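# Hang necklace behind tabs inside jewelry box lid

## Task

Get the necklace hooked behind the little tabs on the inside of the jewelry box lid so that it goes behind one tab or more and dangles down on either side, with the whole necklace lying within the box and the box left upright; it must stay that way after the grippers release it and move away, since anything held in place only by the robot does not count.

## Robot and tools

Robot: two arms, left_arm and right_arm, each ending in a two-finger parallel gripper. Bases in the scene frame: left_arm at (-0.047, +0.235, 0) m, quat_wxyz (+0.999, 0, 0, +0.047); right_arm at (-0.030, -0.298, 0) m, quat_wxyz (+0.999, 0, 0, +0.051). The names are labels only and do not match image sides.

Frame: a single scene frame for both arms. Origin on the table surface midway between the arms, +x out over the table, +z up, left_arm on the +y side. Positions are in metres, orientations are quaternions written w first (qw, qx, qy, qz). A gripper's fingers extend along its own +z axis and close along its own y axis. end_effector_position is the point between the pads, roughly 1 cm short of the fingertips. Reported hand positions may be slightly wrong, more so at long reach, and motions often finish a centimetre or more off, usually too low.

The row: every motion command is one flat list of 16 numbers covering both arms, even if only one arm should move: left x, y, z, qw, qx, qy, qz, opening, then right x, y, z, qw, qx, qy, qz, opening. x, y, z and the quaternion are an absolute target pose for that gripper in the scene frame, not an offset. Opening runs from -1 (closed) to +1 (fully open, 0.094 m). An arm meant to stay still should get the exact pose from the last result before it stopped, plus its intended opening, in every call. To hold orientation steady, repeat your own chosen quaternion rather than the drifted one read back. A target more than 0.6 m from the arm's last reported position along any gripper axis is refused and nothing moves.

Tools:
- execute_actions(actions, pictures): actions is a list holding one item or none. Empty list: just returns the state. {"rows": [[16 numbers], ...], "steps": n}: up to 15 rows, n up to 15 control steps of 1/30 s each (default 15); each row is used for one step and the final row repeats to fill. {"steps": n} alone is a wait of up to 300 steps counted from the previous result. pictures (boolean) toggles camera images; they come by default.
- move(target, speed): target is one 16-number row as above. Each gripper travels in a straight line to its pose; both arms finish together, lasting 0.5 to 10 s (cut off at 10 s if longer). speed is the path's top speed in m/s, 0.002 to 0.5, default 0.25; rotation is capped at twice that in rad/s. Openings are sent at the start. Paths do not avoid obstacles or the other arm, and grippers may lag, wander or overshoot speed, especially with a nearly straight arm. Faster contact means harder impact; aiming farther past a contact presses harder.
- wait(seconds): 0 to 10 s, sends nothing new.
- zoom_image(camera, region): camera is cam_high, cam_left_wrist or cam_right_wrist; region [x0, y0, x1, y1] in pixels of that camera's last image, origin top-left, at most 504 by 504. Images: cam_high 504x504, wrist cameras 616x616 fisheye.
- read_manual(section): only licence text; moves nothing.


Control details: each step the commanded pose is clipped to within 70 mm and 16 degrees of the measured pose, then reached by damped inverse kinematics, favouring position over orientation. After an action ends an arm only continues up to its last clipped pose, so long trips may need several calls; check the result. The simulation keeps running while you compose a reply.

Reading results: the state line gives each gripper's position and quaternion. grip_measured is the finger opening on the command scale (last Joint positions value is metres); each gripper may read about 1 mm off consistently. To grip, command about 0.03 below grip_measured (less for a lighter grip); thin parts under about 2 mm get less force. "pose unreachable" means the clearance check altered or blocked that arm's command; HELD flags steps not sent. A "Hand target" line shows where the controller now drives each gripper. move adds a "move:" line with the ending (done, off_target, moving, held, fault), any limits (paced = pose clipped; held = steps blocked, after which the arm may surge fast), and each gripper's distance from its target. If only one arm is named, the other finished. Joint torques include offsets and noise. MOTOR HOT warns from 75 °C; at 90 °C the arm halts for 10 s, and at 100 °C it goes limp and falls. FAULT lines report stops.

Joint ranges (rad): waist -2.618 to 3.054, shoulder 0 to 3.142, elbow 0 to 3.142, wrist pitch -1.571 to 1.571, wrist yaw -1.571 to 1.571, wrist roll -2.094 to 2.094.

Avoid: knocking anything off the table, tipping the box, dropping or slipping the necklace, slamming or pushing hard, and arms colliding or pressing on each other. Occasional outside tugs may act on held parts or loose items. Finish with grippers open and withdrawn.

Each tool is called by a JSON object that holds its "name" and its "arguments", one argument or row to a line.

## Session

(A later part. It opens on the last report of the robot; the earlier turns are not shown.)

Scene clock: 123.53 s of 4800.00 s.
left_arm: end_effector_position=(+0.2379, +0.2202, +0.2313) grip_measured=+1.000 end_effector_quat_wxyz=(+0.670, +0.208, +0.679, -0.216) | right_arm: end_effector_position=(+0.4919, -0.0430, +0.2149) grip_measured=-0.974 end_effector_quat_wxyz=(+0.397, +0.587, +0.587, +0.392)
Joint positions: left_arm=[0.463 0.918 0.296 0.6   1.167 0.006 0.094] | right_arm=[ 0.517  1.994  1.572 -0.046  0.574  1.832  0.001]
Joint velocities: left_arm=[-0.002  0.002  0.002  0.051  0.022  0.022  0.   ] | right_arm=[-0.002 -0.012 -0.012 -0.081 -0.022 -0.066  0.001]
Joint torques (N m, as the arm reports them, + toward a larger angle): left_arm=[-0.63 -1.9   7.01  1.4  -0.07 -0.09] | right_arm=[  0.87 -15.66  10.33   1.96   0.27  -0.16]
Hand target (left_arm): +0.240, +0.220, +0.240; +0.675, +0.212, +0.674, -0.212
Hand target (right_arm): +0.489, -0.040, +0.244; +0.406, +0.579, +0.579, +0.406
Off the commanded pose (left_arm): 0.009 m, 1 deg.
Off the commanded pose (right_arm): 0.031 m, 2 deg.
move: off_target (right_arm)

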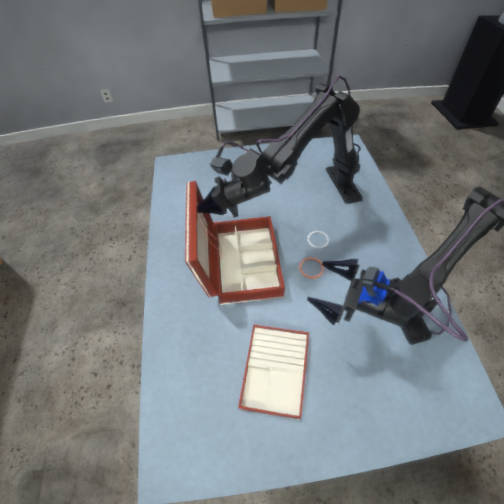

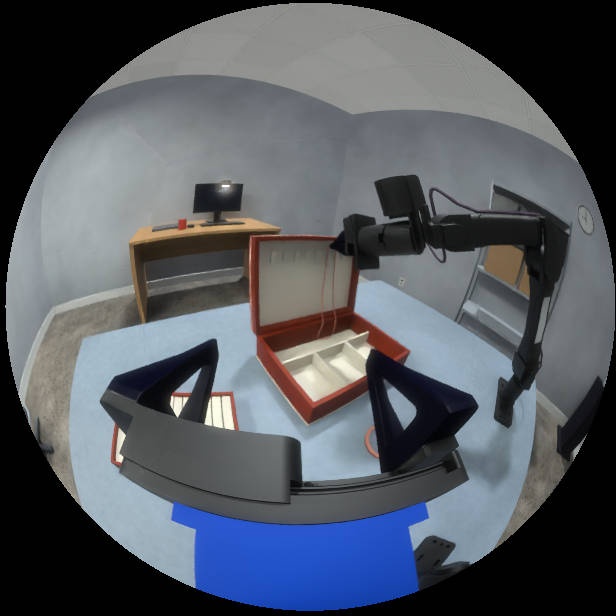

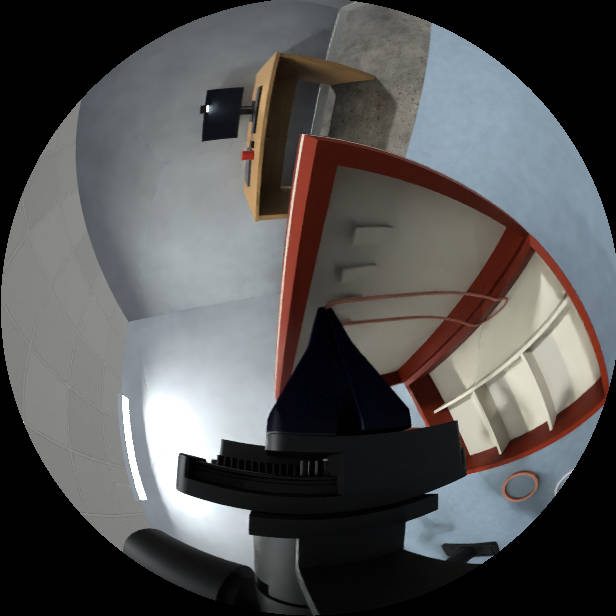

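{"name": "move", "arguments": {
  "target": [0.24,0.22,0.24,0.674,0.212,0.674,-0.212,1, 0.506,-0.043,0.228,0.406,0.579,0.579,0.406,-1],
  "speed": 0.01
}}

{"name": "zoom_image", "arguments": {
  "camera": "cam_right_wrist",
  "region": [230, 150, 450, 370]
}}

{"name": "zoom_image", "arguments": {
  "camera": "cam_left_wrist",
  "region": [240, 200, 400, 350]
}}

Scene clock: 130.63 s of 4800.00 s.
left_arm: end_effector_position=(+0.2379, +0.2202, +0.2313) grip_measured=+1.000 end_effector_quat_wxyz=(+0.670, +0.208, +0.679, -0.216) | right_arm: end_effector_position=(+0.4958, -0.0427, +0.2033) grip_measured=-0.974 end_effector_quat_wxyz=(+0.395, +0.584, +0.596, +0.385)
Joint positions: left_arm=[0.463 0.918 0.296 0.6   1.167 0.006 0.094] | right_arm=[ 0.51   2.016  1.572 -0.037  0.561  1.818  0.001]
Joint velocities: left_arm=[-0.002  0.022  0.002  0.022  0.022 -0.022  0.   ] | right_arm=[-0.002 -0.002 -0.032 -0.007 -0.066  0.022  0.   ]
Joint torques (N m, as the arm reports them, + toward a larger angle): left_arm=[-0.63 -1.89  7.02  1.39 -0.07 -0.09] | right_arm=[ -0.69 -12.92  10.84   2.38   0.14  -0.17]
Hand target (left_arm): +0.240, +0.220, +0.240; +0.675, +0.212, +0.674, -0.212
Hand target (right_arm): +0.505, -0.043, +0.228; +0.406, +0.579, +0.579, +0.406
Off the commanded pose (left_arm): 0.009 m, 1 deg.
Off the commanded pose (right_arm): 0.027 m, 3 deg.
After step 120, 0.57 s passed at rest.
move: off_target (right_arm)

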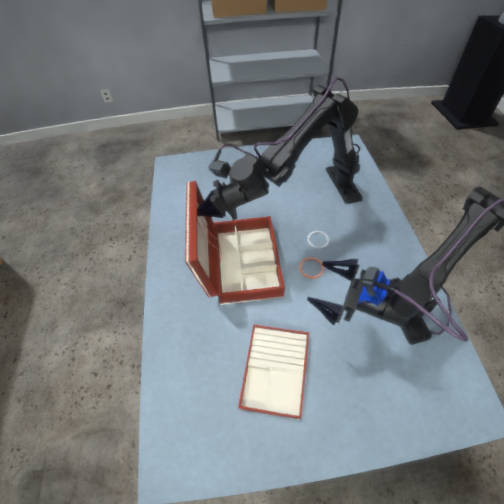

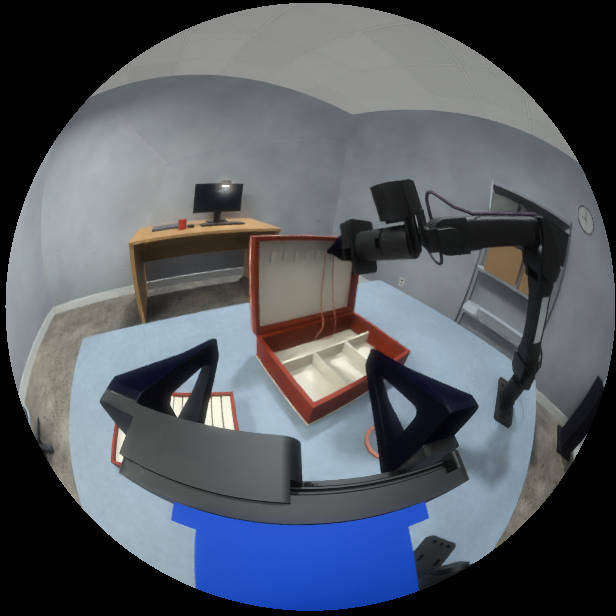

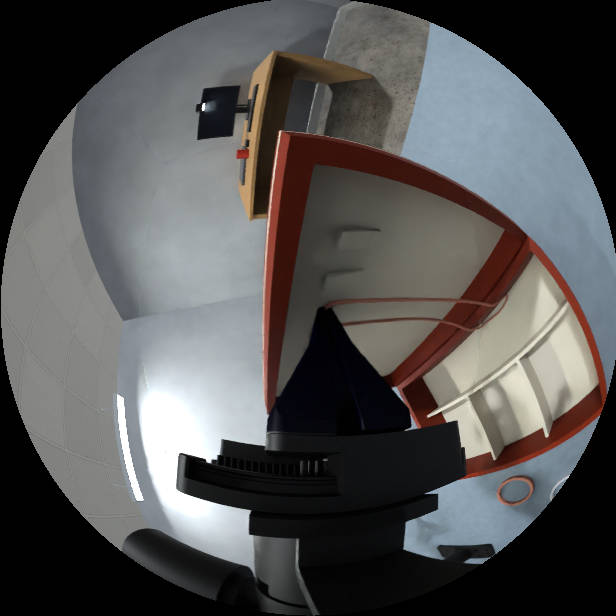

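Region (230, 150, 450, 370) of cam_right_wrist's 616x616 image, scaled by 2.291, with more detail than that image has.

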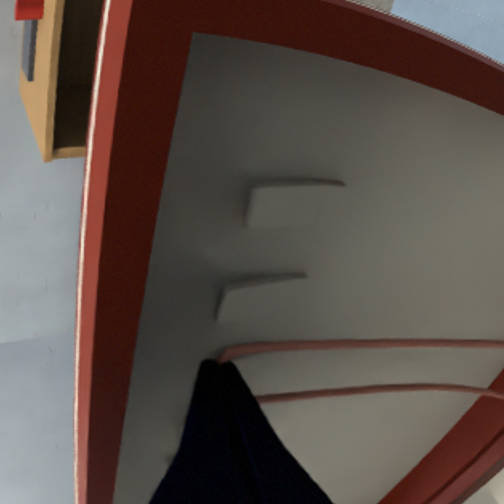

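Region (240, 200, 400, 350) of cam_left_wrist's 616x616 image, scaled by 3.150, with more detail than that image has; it fills the top 472 rows of this view, and the rest is white.

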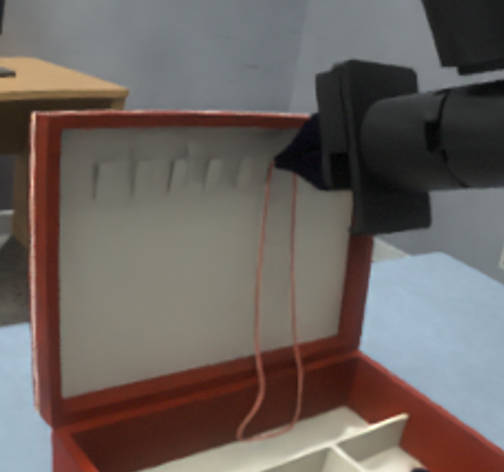

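{"name": "execute_actions", "arguments": {
  "actions": [
    {"rows":[[0.24,0.22,0.24,0.674,0.212,0.674,-0.212,1, 0.506,-0.043,0.230,0.406,0.579,0.579,0.406,-1],[0.24,0.22,0.24,0.674,0.212,0.674,-0.212,1, 0.507,-0.043,0.232,0.406,0.579,0.579,0.406,-1],[0.24,0.22,0.24,0.674,0.212,0.674,-0.212,1, 0.508,-0.043,0.234,0.406,0.579,0.579,0.406,-1]],"steps":15}
  ]
}}

{"name": "zoom_image", "arguments": {
  "camera": "cam_right_wrist",
  "region": [230, 150, 450, 370]
}}

{"name": "zoom_image", "arguments": {
  "camera": "cam_left_wrist",
  "region": [240, 200, 400, 350]
}}

Scene clock: 137.60 s of 4800.00 s.
left_arm: end_effector_position=(+0.2379, +0.2202, +0.2313) grip_measured=+1.000 end_effector_quat_wxyz=(+0.670, +0.208, +0.679, -0.216) | right_arm: end_effector_position=(+0.5015, -0.0405, +0.2160) grip_measured=-0.974 end_effector_quat_wxyz=(+0.397, +0.583, +0.588, +0.396)
Joint positions: left_arm=[0.463 0.918 0.296 0.6   1.167 0.006 0.094] | right_arm=[ 0.507  2.023  1.611 -0.04   0.558  1.817  0.001]
Joint velocities: left_arm=[ 0.002 -0.007 -0.002 -0.022 -0.037 -0.022  0.   ] | right_arm=[ 0.002 -0.002 -0.012  0.037 -0.037 -0.022  0.   ]
Joint torques (N m, as the arm reports them, + toward a larger angle): left_arm=[-0.61 -1.89  7.02  1.4  -0.07 -0.09] | right_arm=[ -0.63 -12.92  10.47   2.13   0.16  -0.16]
Hand target (left_arm): +0.240, +0.220, +0.240; +0.675, +0.212, +0.674, -0.212
Hand target (right_arm): +0.508, -0.043, +0.234; +0.406, +0.579, +0.579, +0.406
Off the commanded pose (left_arm): 0.009 m, 1 deg.
Off the commanded pose (right_arm): 0.019 m, 2 deg.
Steps of this call (steps 1 to 194: nothing new was sent; steps 195 to 209: all 15 steps of this action). Readings (end_effector_position):
195: left_arm (+0.2379, +0.2202, +0.2313) | right_arm (+0.4960, -0.0425, +0.2040)
196: left_arm (+0.2379, +0.2202, +0.2313) | right_arm (+0.4964, -0.0422, +0.2050)
198: left_arm (+0.2379, +0.2202, +0.2313) | right_arm (+0.4983, -0.0408, +0.2095)
202: left_arm (+0.2379, +0.2202, +0.2313) | right_arm (+0.5006, -0.0393, +0.2171)
209: the state above

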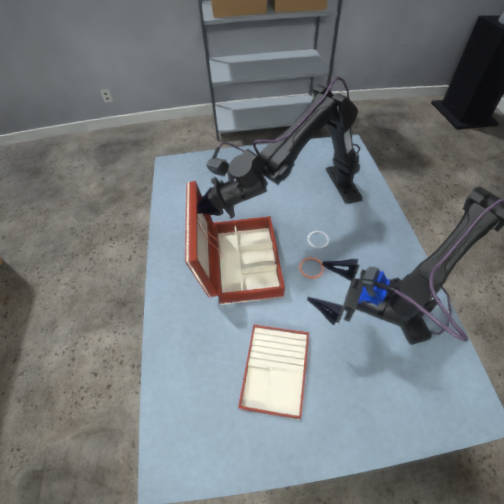

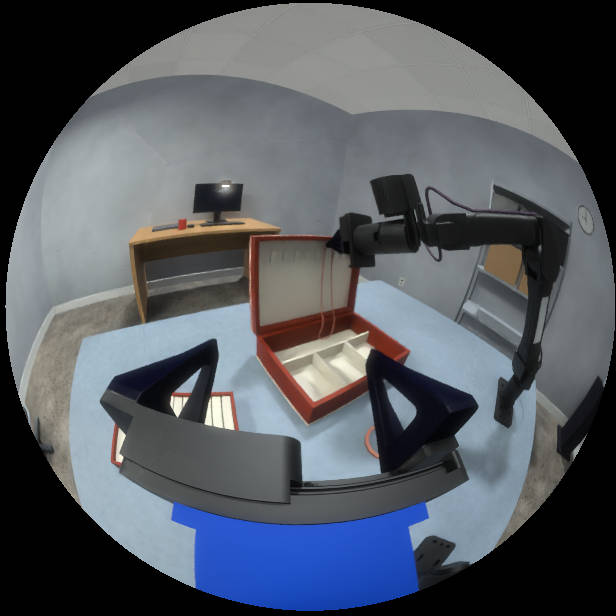

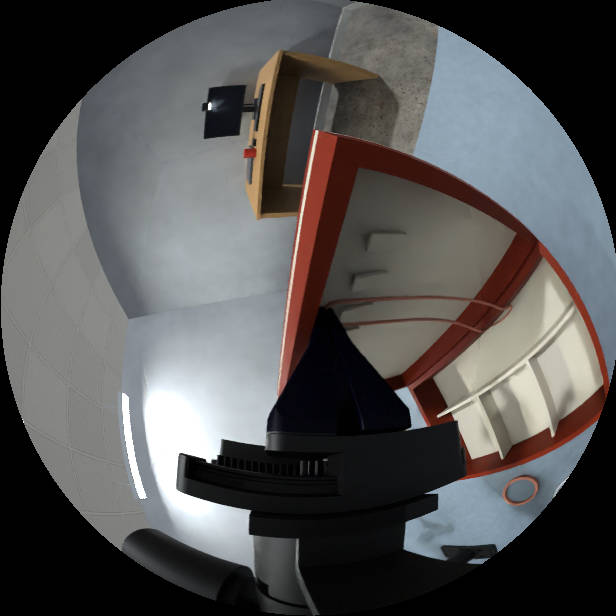

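Region (230, 150, 450, 370) of cam_right_wrist's 616x616 image, scaled by 2.291, with more detail than that image has.

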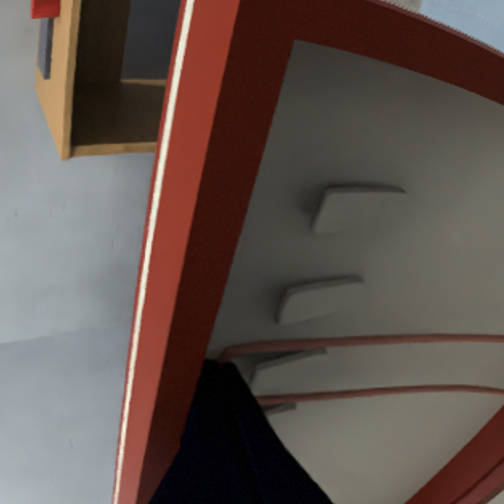

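Region (240, 200, 400, 350) of cam_left_wrist's 616x616 image, scaled by 3.150, with more detail than that image has; it fills the top 472 rows of this view, and the rest is white.

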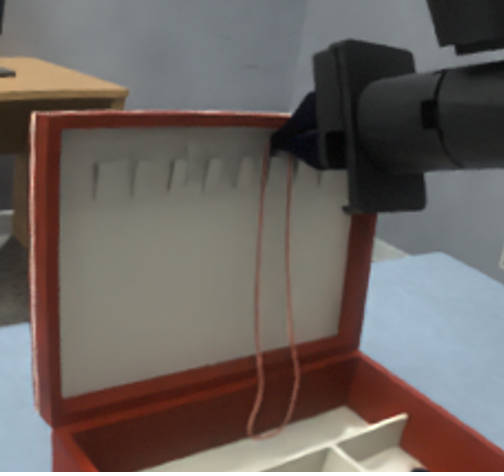

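{"name": "execute_actions", "arguments": {
  "actions": [
    {"rows":[[0.24,0.22,0.24,0.674,0.212,0.674,-0.212,1, 0.510,-0.043,0.233,0.406,0.579,0.579,0.406,-1],[0.24,0.22,0.24,0.674,0.212,0.674,-0.212,1, 0.511,-0.043,0.2325,0.406,0.579,0.579,0.406,-1],[0.24,0.22,0.24,0.674,0.212,0.674,-0.212,1, 0.512,-0.043,0.232,0.406,0.579,0.579,0.406,-1],[0.24,0.22,0.24,0.674,0.212,0.674,-0.212,1, 0.513,-0.043,0.2315,0.406,0.579,0.579,0.406,-1],[0.24,0.22,0.24,0.674,0.212,0.674,-0.212,1, 0.514,-0.043,0.231,0.406,0.579,0.579,0.406,-1],[0.24,0.22,0.24,0.674,0.212,0.674,-0.212,1, 0.515,-0.043,0.2305,0.406,0.579,0.579,0.406,-1],[0.24,0.22,0.24,0.674,0.212,0.674,-0.212,1, 0.516,-0.043,0.230,0.406,0.579,0.579,0.406,-1]],"steps":15}
  ]
}}

{"name": "zoom_image", "arguments": {
  "camera": "cam_right_wrist",
  "region": [230, 150, 450, 370]
}}

{"name": "zoom_image", "arguments": {
  "camera": "cam_left_wrist",
  "region": [240, 200, 400, 350]
}}

Scene clock: 142.40 s of 4800.00 s.
left_arm: end_effector_position=(+0.2379, +0.2202, +0.2313) grip_measured=+1.000 end_effector_quat_wxyz=(+0.670, +0.208, +0.679, -0.216) | right_arm: end_effector_position=(+0.5075, -0.0396, +0.2128) grip_measured=-0.974 end_effector_quat_wxyz=(+0.397, +0.583, +0.589, +0.395)
Joint positions: left_arm=[0.463 0.918 0.296 0.6   1.167 0.006 0.094] | right_arm=[ 0.501  2.046  1.634 -0.04   0.55   1.813  0.001]
Joint velocities: left_arm=[-0.002 -0.007 -0.002  0.066  0.022 -0.037  0.   ] | right_arm=[-0.007  0.012 -0.022 -0.037 -0.022 -0.066 -0.   ]
Joint torques (N m, as the arm reports them, + toward a larger angle): left_arm=[-0.61 -1.9   7.03  1.4  -0.07 -0.09] | right_arm=[ -0.84 -12.79  10.53   2.23   0.13  -0.18]
Hand target (left_arm): +0.240, +0.220, +0.240; +0.675, +0.212, +0.674, -0.212
Hand target (right_arm): +0.515, -0.043, +0.230; +0.406, +0.579, +0.579, +0.406
Off the commanded pose (left_arm): 0.009 m, 1 deg.
Off the commanded pose (right_arm): 0.019 m, 2 deg.
Steps of this call (steps 1 to 129: nothing new was sent; steps 130 to 144: all 15 steps of this action). Readings (end_effector_position):
130: left_arm (+0.2379, +0.2202, +0.2313) | right_arm (+0.5014, -0.0404, +0.2160)
131: left_arm (+0.2379, +0.2202, +0.2313) | right_arm (+0.5014, -0.0404, +0.2160)
133: left_arm (+0.2379, +0.2202, +0.2313) | right_arm (+0.5027, -0.0401, +0.2160)
137: left_arm (+0.2379, +0.2202, +0.2313) | right_arm (+0.5063, -0.0395, +0.2132)
144: the state above

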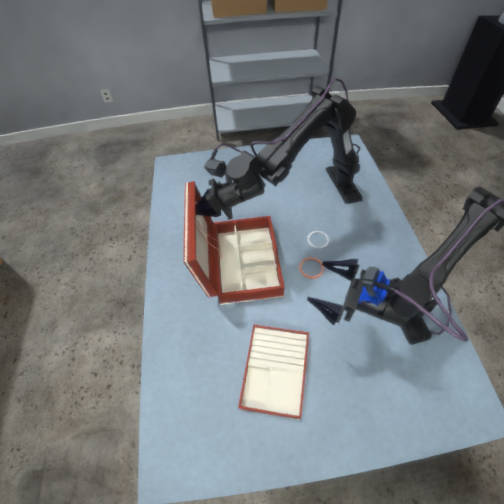

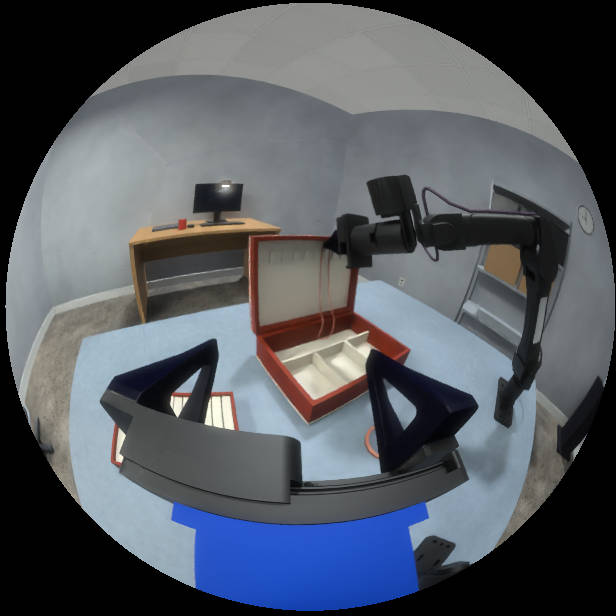

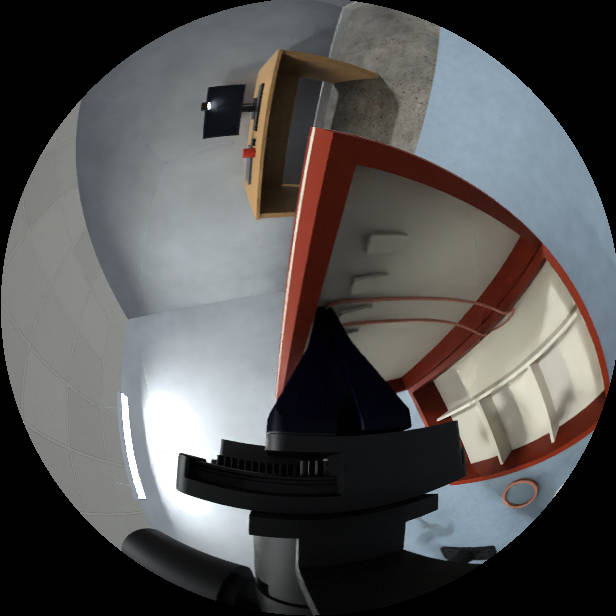

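Region (230, 150, 450, 370) of cam_right_wrist's 616x616 image, scaled by 2.291, with more detail than that image has.

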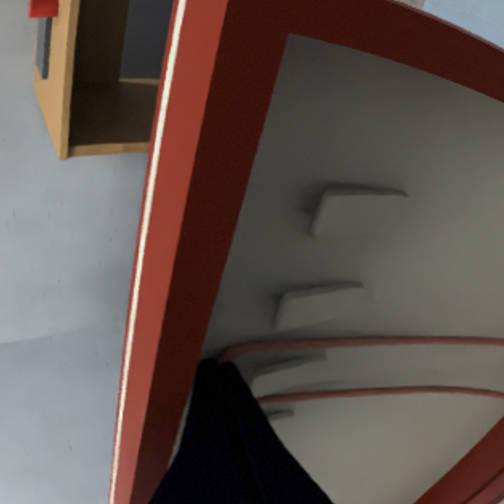

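Region (240, 200, 400, 350) of cam_left_wrist's 616x616 image, scaled by 3.150, with more detail than that image has; it fills the top 472 rows of this view, and the rest is white.

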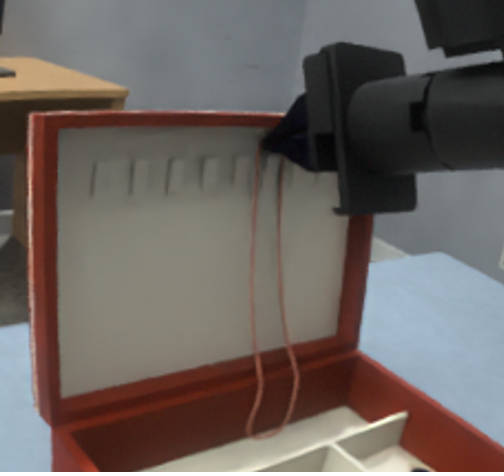

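{"name": "execute_actions", "arguments": {
  "actions": [
    {"rows":[[0.24,0.22,0.24,0.674,0.212,0.674,-0.212,1, 0.517,-0.043,0.228,0.406,0.579,0.579,0.406,-1],[0.24,0.22,0.24,0.674,0.212,0.674,-0.212,1, 0.518,-0.043,0.2265,0.406,0.579,0.579,0.406,-1],[0.24,0.22,0.24,0.674,0.212,0.674,-0.212,1, 0.519,-0.043,0.225,0.406,0.579,0.579,0.406,-1]],"steps":15}
  ]
}}

{"name": "zoom_image", "arguments": {
  "camera": "cam_right_wrist",
  "region": [230, 150, 450, 370]
}}

{"name": "zoom_image", "arguments": {
  "camera": "cam_left_wrist",
  "region": [240, 200, 400, 350]
}}

Scene clock: 154.57 s of 4800.00 s.
left_arm: end_effector_position=(+0.2379, +0.2202, +0.2313) grip_measured=+1.000 end_effector_quat_wxyz=(+0.670, +0.208, +0.679, -0.216) | right_arm: end_effector_position=(+0.5096, -0.0401, +0.2083) grip_measured=-0.974 end_effector_quat_wxyz=(+0.396, +0.583, +0.590, +0.394)
Joint positions: left_arm=[0.463 0.918 0.296 0.6   1.167 0.006 0.094] | right_arm=[ 0.497  2.056  1.634 -0.034  0.547  1.811  0.001]
Joint velocities: left_arm=[-0.002 -0.002 -0.017 -0.066 -0.022 -0.037  0.   ] | right_arm=[-0.002  0.002  0.002 -0.022  0.051 -0.051  0.001]
Joint torques (N m, as the arm reports them, + toward a larger angle): left_arm=[-0.62 -1.9   7.02  1.4  -0.07 -0.09] | right_arm=[ -0.92 -12.63  10.4    2.31   0.13  -0.16]
Hand target (left_arm): +0.240, +0.220, +0.240; +0.675, +0.212, +0.674, -0.212
Hand target (right_arm): +0.518, -0.043, +0.225; +0.406, +0.579, +0.579, +0.406
Off the commanded pose (left_arm): 0.009 m, 1 deg.
Off the commanded pose (right_arm): 0.019 m, 2 deg.
Steps of this call (steps 1 to 350: nothing new was sent; steps 351 to 365: all 15 steps of this action). Readings (end_effector_position):
351: left_arm (+0.2379, +0.2202, +0.2313) | right_arm (+0.5075, -0.0396, +0.2128)
352: left_arm (+0.2379, +0.2202, +0.2313) | right_arm (+0.5075, -0.0396, +0.2128)
354: left_arm (+0.2379, +0.2202, +0.2313) | right_arm (+0.5080, -0.0397, +0.2119)
358: left_arm (+0.2379, +0.2202, +0.2313) | right_arm (+0.5091, -0.0400, +0.2085)
365: the state above

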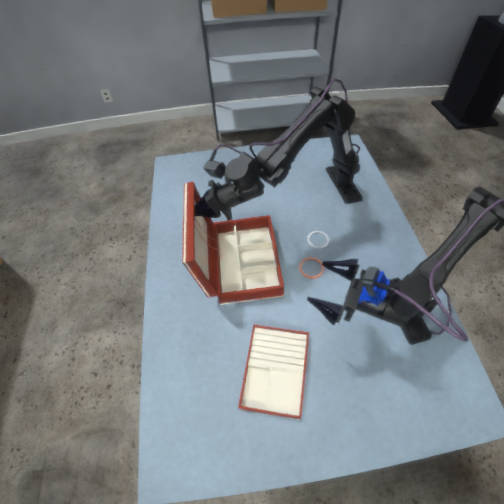

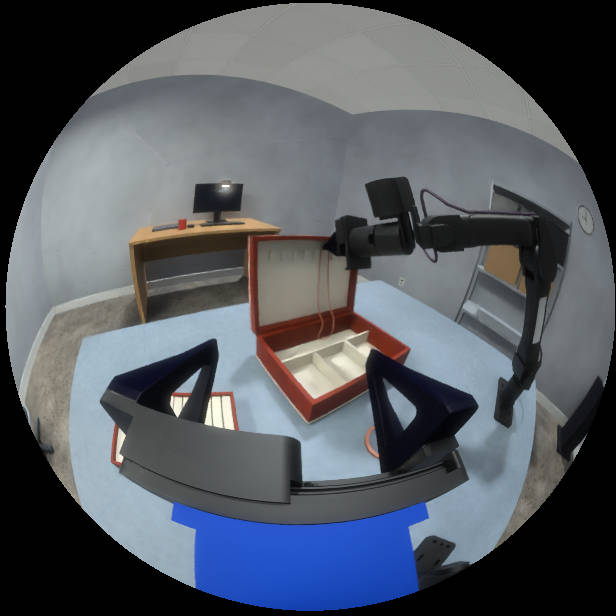

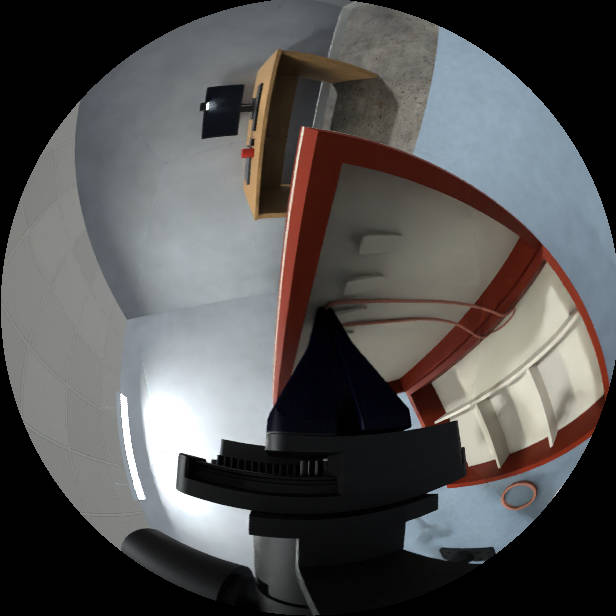

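Region (230, 150, 450, 370) of cam_right_wrist's 616x616 image, scaled by 2.291, with more detail than that image has.

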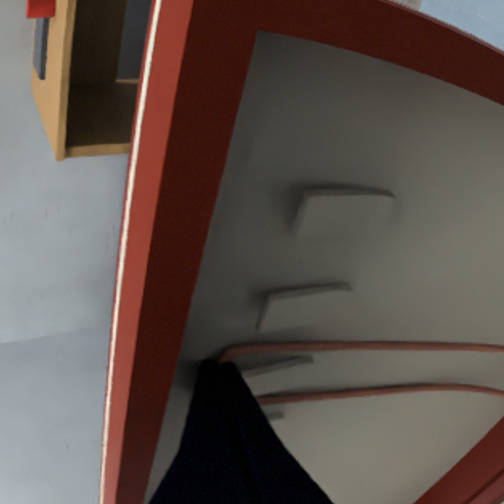

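Region (240, 200, 400, 350) of cam_left_wrist's 616x616 image, scaled by 3.150, with more detail than that image has; it fills the top 472 rows of this view, and the rest is white.

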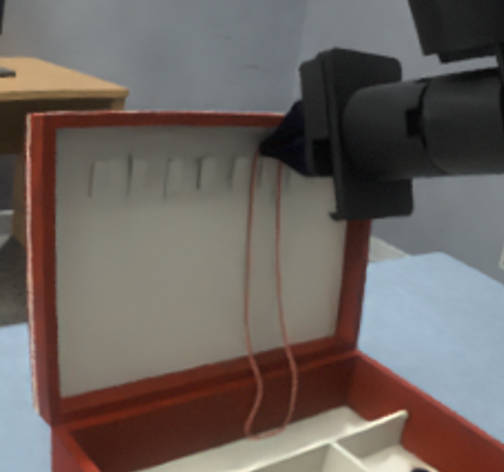

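{"name": "execute_actions", "arguments": {
  "actions": [
    {"rows":[[0.24,0.22,0.24,0.674,0.212,0.674,-0.212,1, 0.519,-0.043,0.225,0.406,0.579,0.579,0.406,-0.92]],"steps":15}
  ]
}}

{"name": "zoom_image", "arguments": {
  "camera": "cam_right_wrist",
  "region": [270, 230, 410, 370]
}}

{"name": "zoom_image", "arguments": {
  "camera": "cam_left_wrist",
  "region": [280, 220, 380, 300]
}}

Scene clock: 159.80 s of 4800.00 s.
left_arm: end_effector_position=(+0.2379, +0.2202, +0.2313) grip_measured=+1.000 end_effector_quat_wxyz=(+0.670, +0.208, +0.679, -0.216) | right_arm: end_effector_position=(+0.5099, -0.0399, +0.2090) grip_measured=-0.923 end_effector_quat_wxyz=(+0.397, +0.583, +0.589, +0.395)
Joint positions: left_arm=[0.463 0.918 0.296 0.6   1.167 0.006 0.094] | right_arm=[ 0.497  2.056  1.634 -0.03   0.547  1.811  0.004]
Joint velocities: left_arm=[-0.027 -0.002 -0.012 -0.066 -0.081 -0.022  0.   ] | right_arm=[-0.012 -0.002 -0.007  0.037  0.007  0.007  0.001]
Joint torques (N m, as the arm reports them, + toward a larger angle): left_arm=[-0.62 -1.88  7.02  1.39 -0.07 -0.09] | right_arm=[ -0.84 -12.59  10.45   2.25   0.15  -0.16]
Hand target (left_arm): +0.240, +0.220, +0.240; +0.675, +0.212, +0.674, -0.212
Hand target (right_arm): +0.519, -0.043, +0.225; +0.406, +0.579, +0.579, +0.406
Off the commanded pose (left_arm): 0.009 m, 1 deg.
Off the commanded pose (right_arm): 0.019 m, 2 deg.
Steps of this call (steps 1 to 142: nothing new was sent; steps 143 to 157: all 15 steps of this action). Readings (end_effector_position):
143: left_arm (+0.2379, +0.2202, +0.2313) | right_arm (+0.5097, -0.0400, +0.2086)
144: left_arm (+0.2379, +0.2202, +0.2313) | right_arm (+0.5098, -0.0400, +0.2088)
146: left_arm (+0.2379, +0.2202, +0.2313) | right_arm (+0.5099, -0.0399, +0.2090)
150: left_arm (+0.2379, +0.2202, +0.2313) | right_arm (+0.5099, -0.0399, +0.2090)
157: the state above

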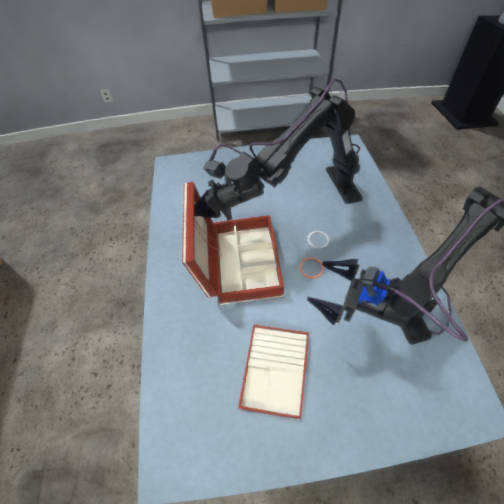

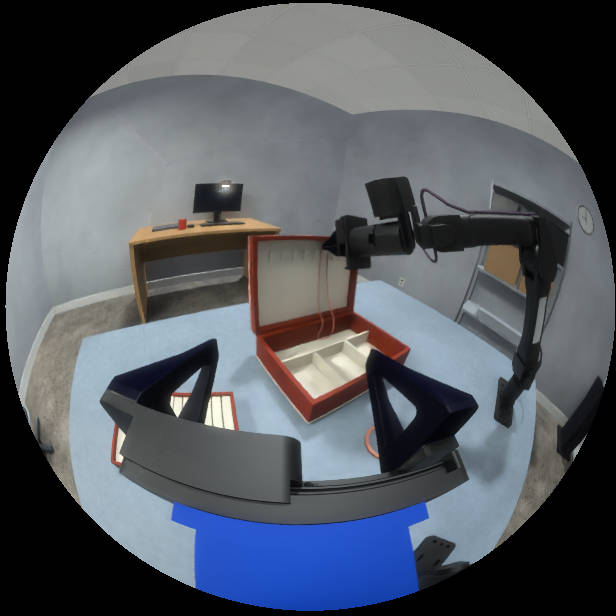

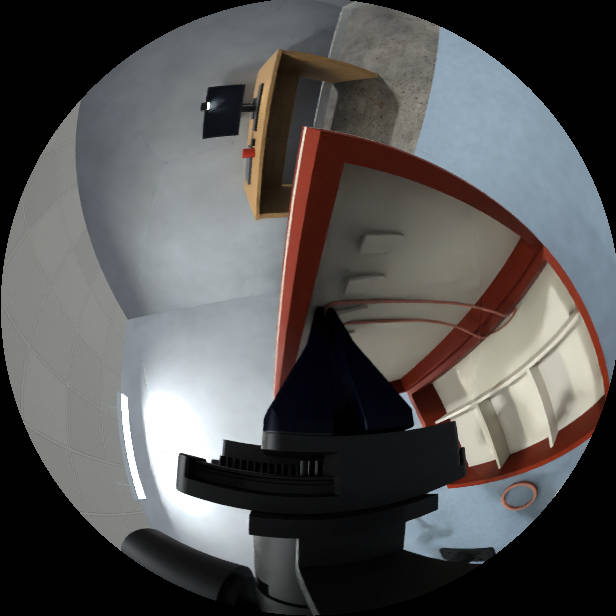

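Region (270, 230, 410, 370) of cam_right_wrist's 616x616 image, scaled by 3.600, with more detail than that image has.

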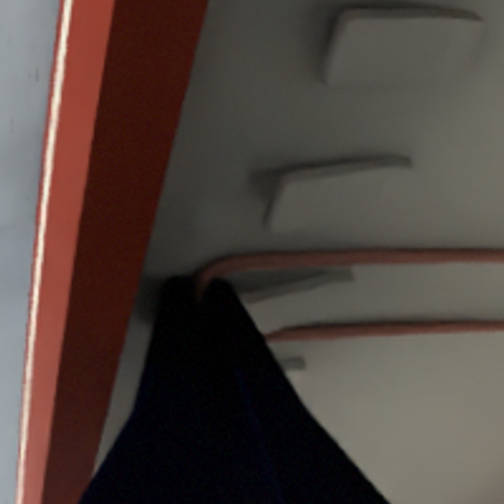

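Region (280, 220, 380, 300) of cam_left_wrist's 616x616 image, scaled by 5.040, with more detail than that image has; it fills the top 403 rows of this view, and the rest is white.

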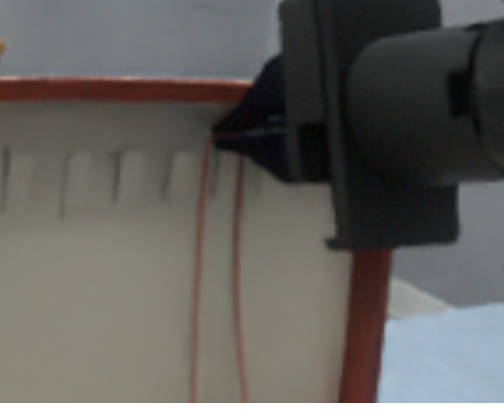

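{"name": "execute_actions", "arguments": {
  "actions": [
    {"rows":[[0.24,0.22,0.24,0.674,0.212,0.674,-0.212,1, 0.516,-0.043,0.2265,0.406,0.579,0.579,0.406,-0.92],[0.24,0.22,0.24,0.674,0.212,0.674,-0.212,1, 0.513,-0.043,0.228,0.406,0.579,0.579,0.406,-0.92],[0.24,0.22,0.24,0.674,0.212,0.674,-0.212,1, 0.510,-0.043,0.2295,0.406,0.579,0.579,0.406,-0.92],[0.24,0.22,0.24,0.674,0.212,0.674,-0.212,1, 0.508,-0.043,0.2305,0.406,0.579,0.579,0.406,-0.92],[0.24,0.22,0.24,0.674,0.212,0.674,-0.212,1, 0.506,-0.043,0.2315,0.406,0.579,0.579,0.406,-0.92],[0.24,0.22,0.24,0.674,0.212,0.674,-0.212,1, 0.504,-0.043,0.2325,0.406,0.579,0.579,0.406,-0.92],[0.24,0.22,0.24,0.674,0.212,0.674,-0.212,1, 0.502,-0.043,0.2335,0.406,0.579,0.579,0.406,-0.92]],"steps":15}
  ]
}}

{"name": "zoom_image", "arguments": {
  "camera": "cam_right_wrist",
  "region": [270, 230, 410, 370]
}}

{"name": "zoom_image", "arguments": {
  "camera": "cam_left_wrist",
  "region": [280, 220, 380, 300]
}}

Scene clock: 172.03 s of 4800.00 s.
left_arm: end_effector_position=(+0.2379, +0.2202, +0.2313) grip_measured=+1.000 end_effector_quat_wxyz=(+0.670, +0.208, +0.679, -0.216) | right_arm: end_effector_position=(+0.5071, -0.0399, +0.2137) grip_measured=-0.922 end_effector_quat_wxyz=(+0.397, +0.582, +0.590, +0.395)
Joint positions: left_arm=[0.463 0.918 0.296 0.6   1.167 0.006 0.094] | right_arm=[ 0.5    2.043  1.634 -0.043  0.549  1.811  0.004]
Joint velocities: left_arm=[-0.007  0.012  0.002  0.037  0.007  0.051  0.   ] | right_arm=[-0.007 -0.002 -0.002  0.022  0.007  0.022  0.001]
Joint torques (N m, as the arm reports them, + toward a larger angle): left_arm=[-0.61 -1.89  7.02  1.4  -0.07 -0.1 ] | right_arm=[  0.36 -16.67   6.92   2.25   0.3   -0.05]
Hand target (left_arm): +0.240, +0.220, +0.240; +0.675, +0.212, +0.674, -0.212
Hand target (right_arm): +0.503, -0.043, +0.233; +0.406, +0.579, +0.579, +0.406
Off the commanded pose (left_arm): 0.009 m, 1 deg.
Off the commanded pose (right_arm): 0.021 m, 2 deg.
Steps of this call (steps 1 to 300: nothing new was sent; then 1.73 s passed at rest; steps 301 to 315: all 15 steps of this action). Readings (end_effector_position):
301: left_arm (+0.2379, +0.2202, +0.2313) | right_arm (+0.5099, -0.0399, +0.2090)
302: left_arm (+0.2379, +0.2202, +0.2313) | right_arm (+0.5099, -0.0399, +0.2090)
304: left_arm (+0.2379, +0.2202, +0.2313) | right_arm (+0.5099, -0.0400, +0.2090)
308: left_arm (+0.2379, +0.2202, +0.2313) | right_arm (+0.5089, -0.0402, +0.2117)
315: the state above

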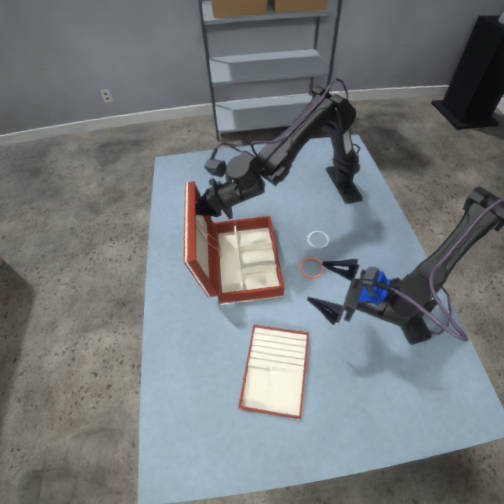

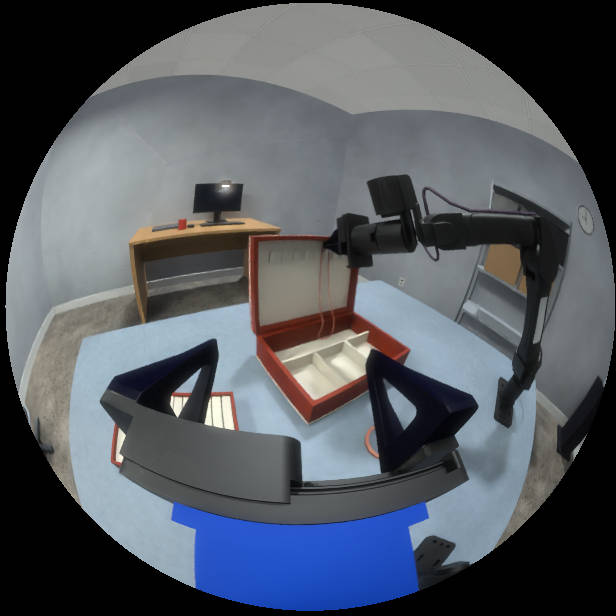

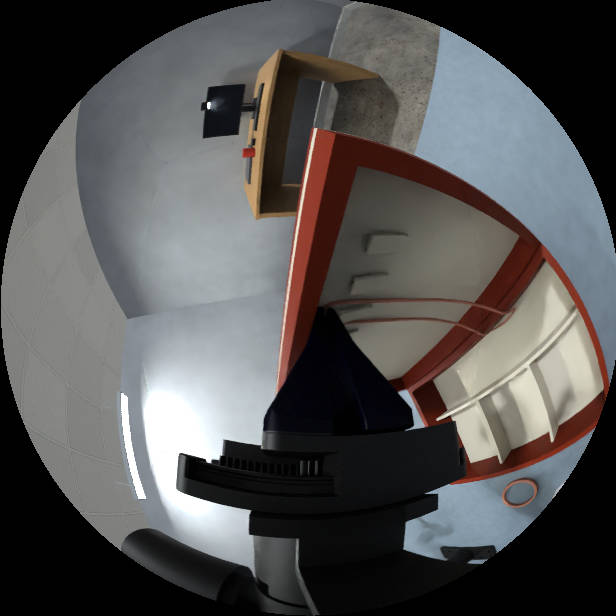

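Region (270, 230, 410, 370) of cam_right_wrist's 616x616 image, scaled by 3.600, with more detail than that image has.

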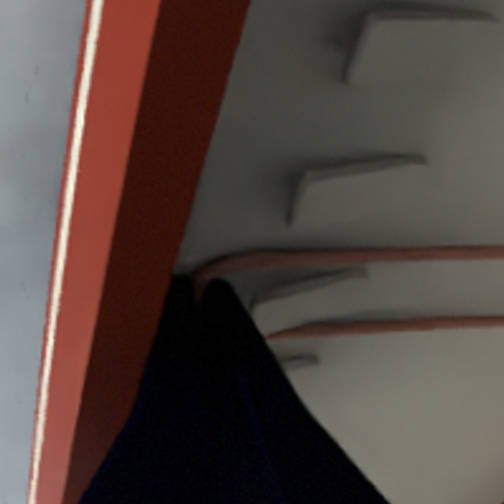

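Region (280, 220, 380, 300) of cam_left_wrist's 616x616 image, scaled by 5.040, with more detail than that image has; it fills the top 403 rows of this view, and the rest is white.

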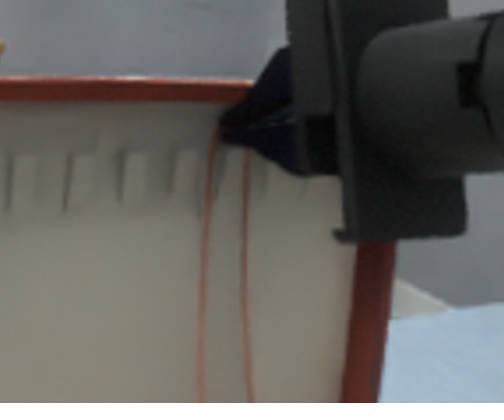

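Now against the rim; back 5 mm and slightly down.

{"name": "execute_actions", "arguments": {
  "actions": [
    {"rows":[[0.24,0.22,0.24,0.674,0.212,0.674,-0.212,1, 0.501,-0.043,0.233,0.406,0.579,0.579,0.406,-0.92],[0.24,0.22,0.24,0.674,0.212,0.674,-0.212,1, 0.500,-0.043,0.2325,0.406,0.579,0.579,0.406,-0.92],[0.24,0.22,0.24,0.674,0.212,0.674,-0.212,1, 0.499,-0.043,0.232,0.406,0.579,0.579,0.406,-0.92],[0.24,0.22,0.24,0.674,0.212,0.674,-0.212,1, 0.498,-0.043,0.232,0.406,0.579,0.579,0.406,-0.92],[0.24,0.22,0.24,0.674,0.212,0.674,-0.212,1, 0.497,-0.043,0.232,0.406,0.579,0.579,0.406,-0.92]],"steps":15}
  ]
}}

{"name": "zoom_image", "arguments": {
  "camera": "cam_right_wrist",
  "region": [270, 230, 410, 370]
}}

{"name": "zoom_image", "arguments": {
  "camera": "cam_left_wrist",
  "region": [280, 220, 380, 300]
}}

Scene clock: 178.27 s of 4800.00 s.
left_arm: end_effector_position=(+0.2379, +0.2202, +0.2313) grip_measured=+1.000 end_effector_quat_wxyz=(+0.670, +0.208, +0.679, -0.216) | right_arm: end_effector_position=(+0.5012, -0.0420, +0.2141) grip_measured=-0.922 end_effector_quat_wxyz=(+0.398, +0.582, +0.591, +0.392)
Joint positions: left_arm=[0.463 0.918 0.296 0.6   1.167 0.006 0.094] | right_arm=[ 0.505  2.022  1.607 -0.043  0.557  1.811  0.004]
Joint velocities: left_arm=[-0.017  0.012  0.002 -0.037  0.007  0.022  0.   ] | right_arm=[-0.012 -0.012 -0.002 -0.022 -0.022 -0.007 -0.   ]
Joint torques (N m, as the arm reports them, + toward a larger angle): left_arm=[-0.61 -1.9   7.03  1.4  -0.07 -0.09] | right_arm=[  0.5  -16.     6.85   2.33   0.29  -0.05]
Hand target (left_arm): +0.240, +0.220, +0.240; +0.675, +0.212, +0.674, -0.212
Hand target (right_arm): +0.497, -0.043, +0.232; +0.406, +0.579, +0.579, +0.406
Off the commanded pose (left_arm): 0.009 m, 1 deg.
Off the commanded pose (right_arm): 0.018 m, 2 deg.
Steps of this call (steps 1 to 172: nothing new was sent; steps 173 to 187: all 15 steps of this action). Readings (end_effector_position):
173: left_arm (+0.2379, +0.2202, +0.2313) | right_arm (+0.5069, -0.0401, +0.2134)
174: left_arm (+0.2379, +0.2202, +0.2313) | right_arm (+0.5064, -0.0404, +0.2129)
176: left_arm (+0.2379, +0.2202, +0.2313) | right_arm (+0.5043, -0.0406, +0.2130)
180: left_arm (+0.2379, +0.2202, +0.2313) | right_arm (+0.5014, -0.0412, +0.2144)
187: the state above

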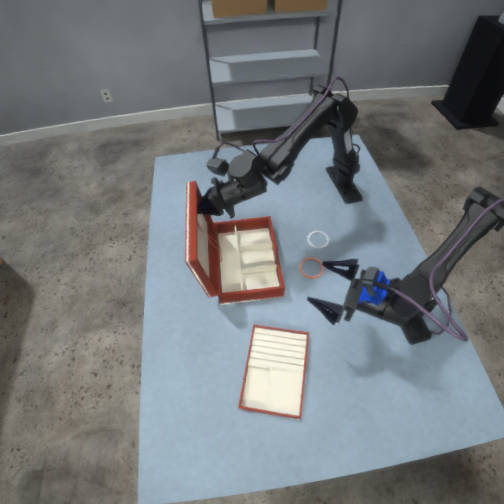

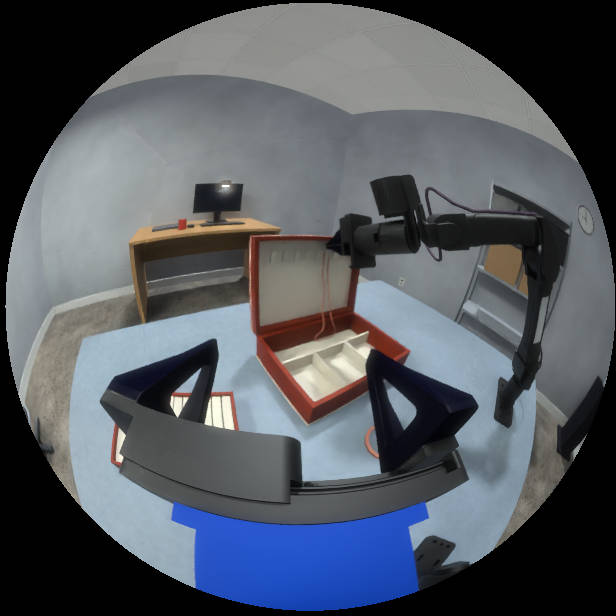

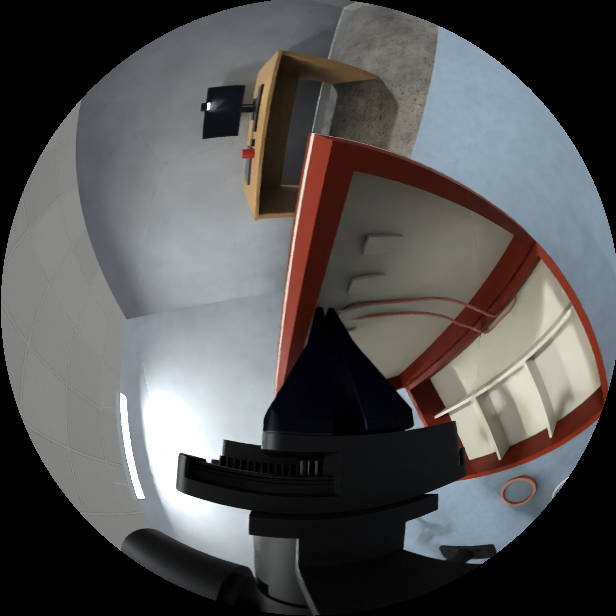

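Region (270, 230, 410, 370) of cam_right_wrist's 616x616 image, scaled by 3.600, with more detail than that image has.

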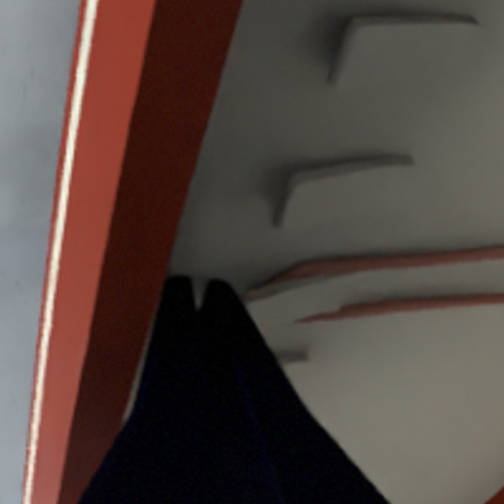

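Region (280, 220, 380, 300) of cam_left_wrist's 616x616 image, scaled by 5.040, with more detail than that image has; it fills the top 403 rows of this view, and the rest is white.

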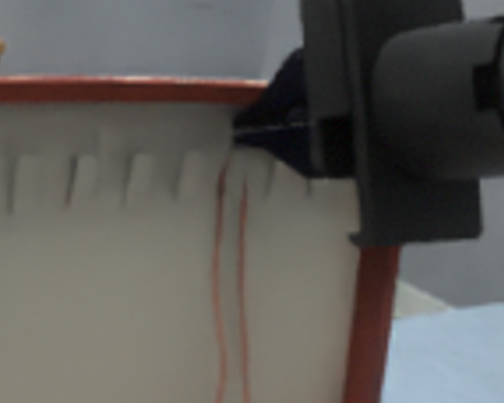

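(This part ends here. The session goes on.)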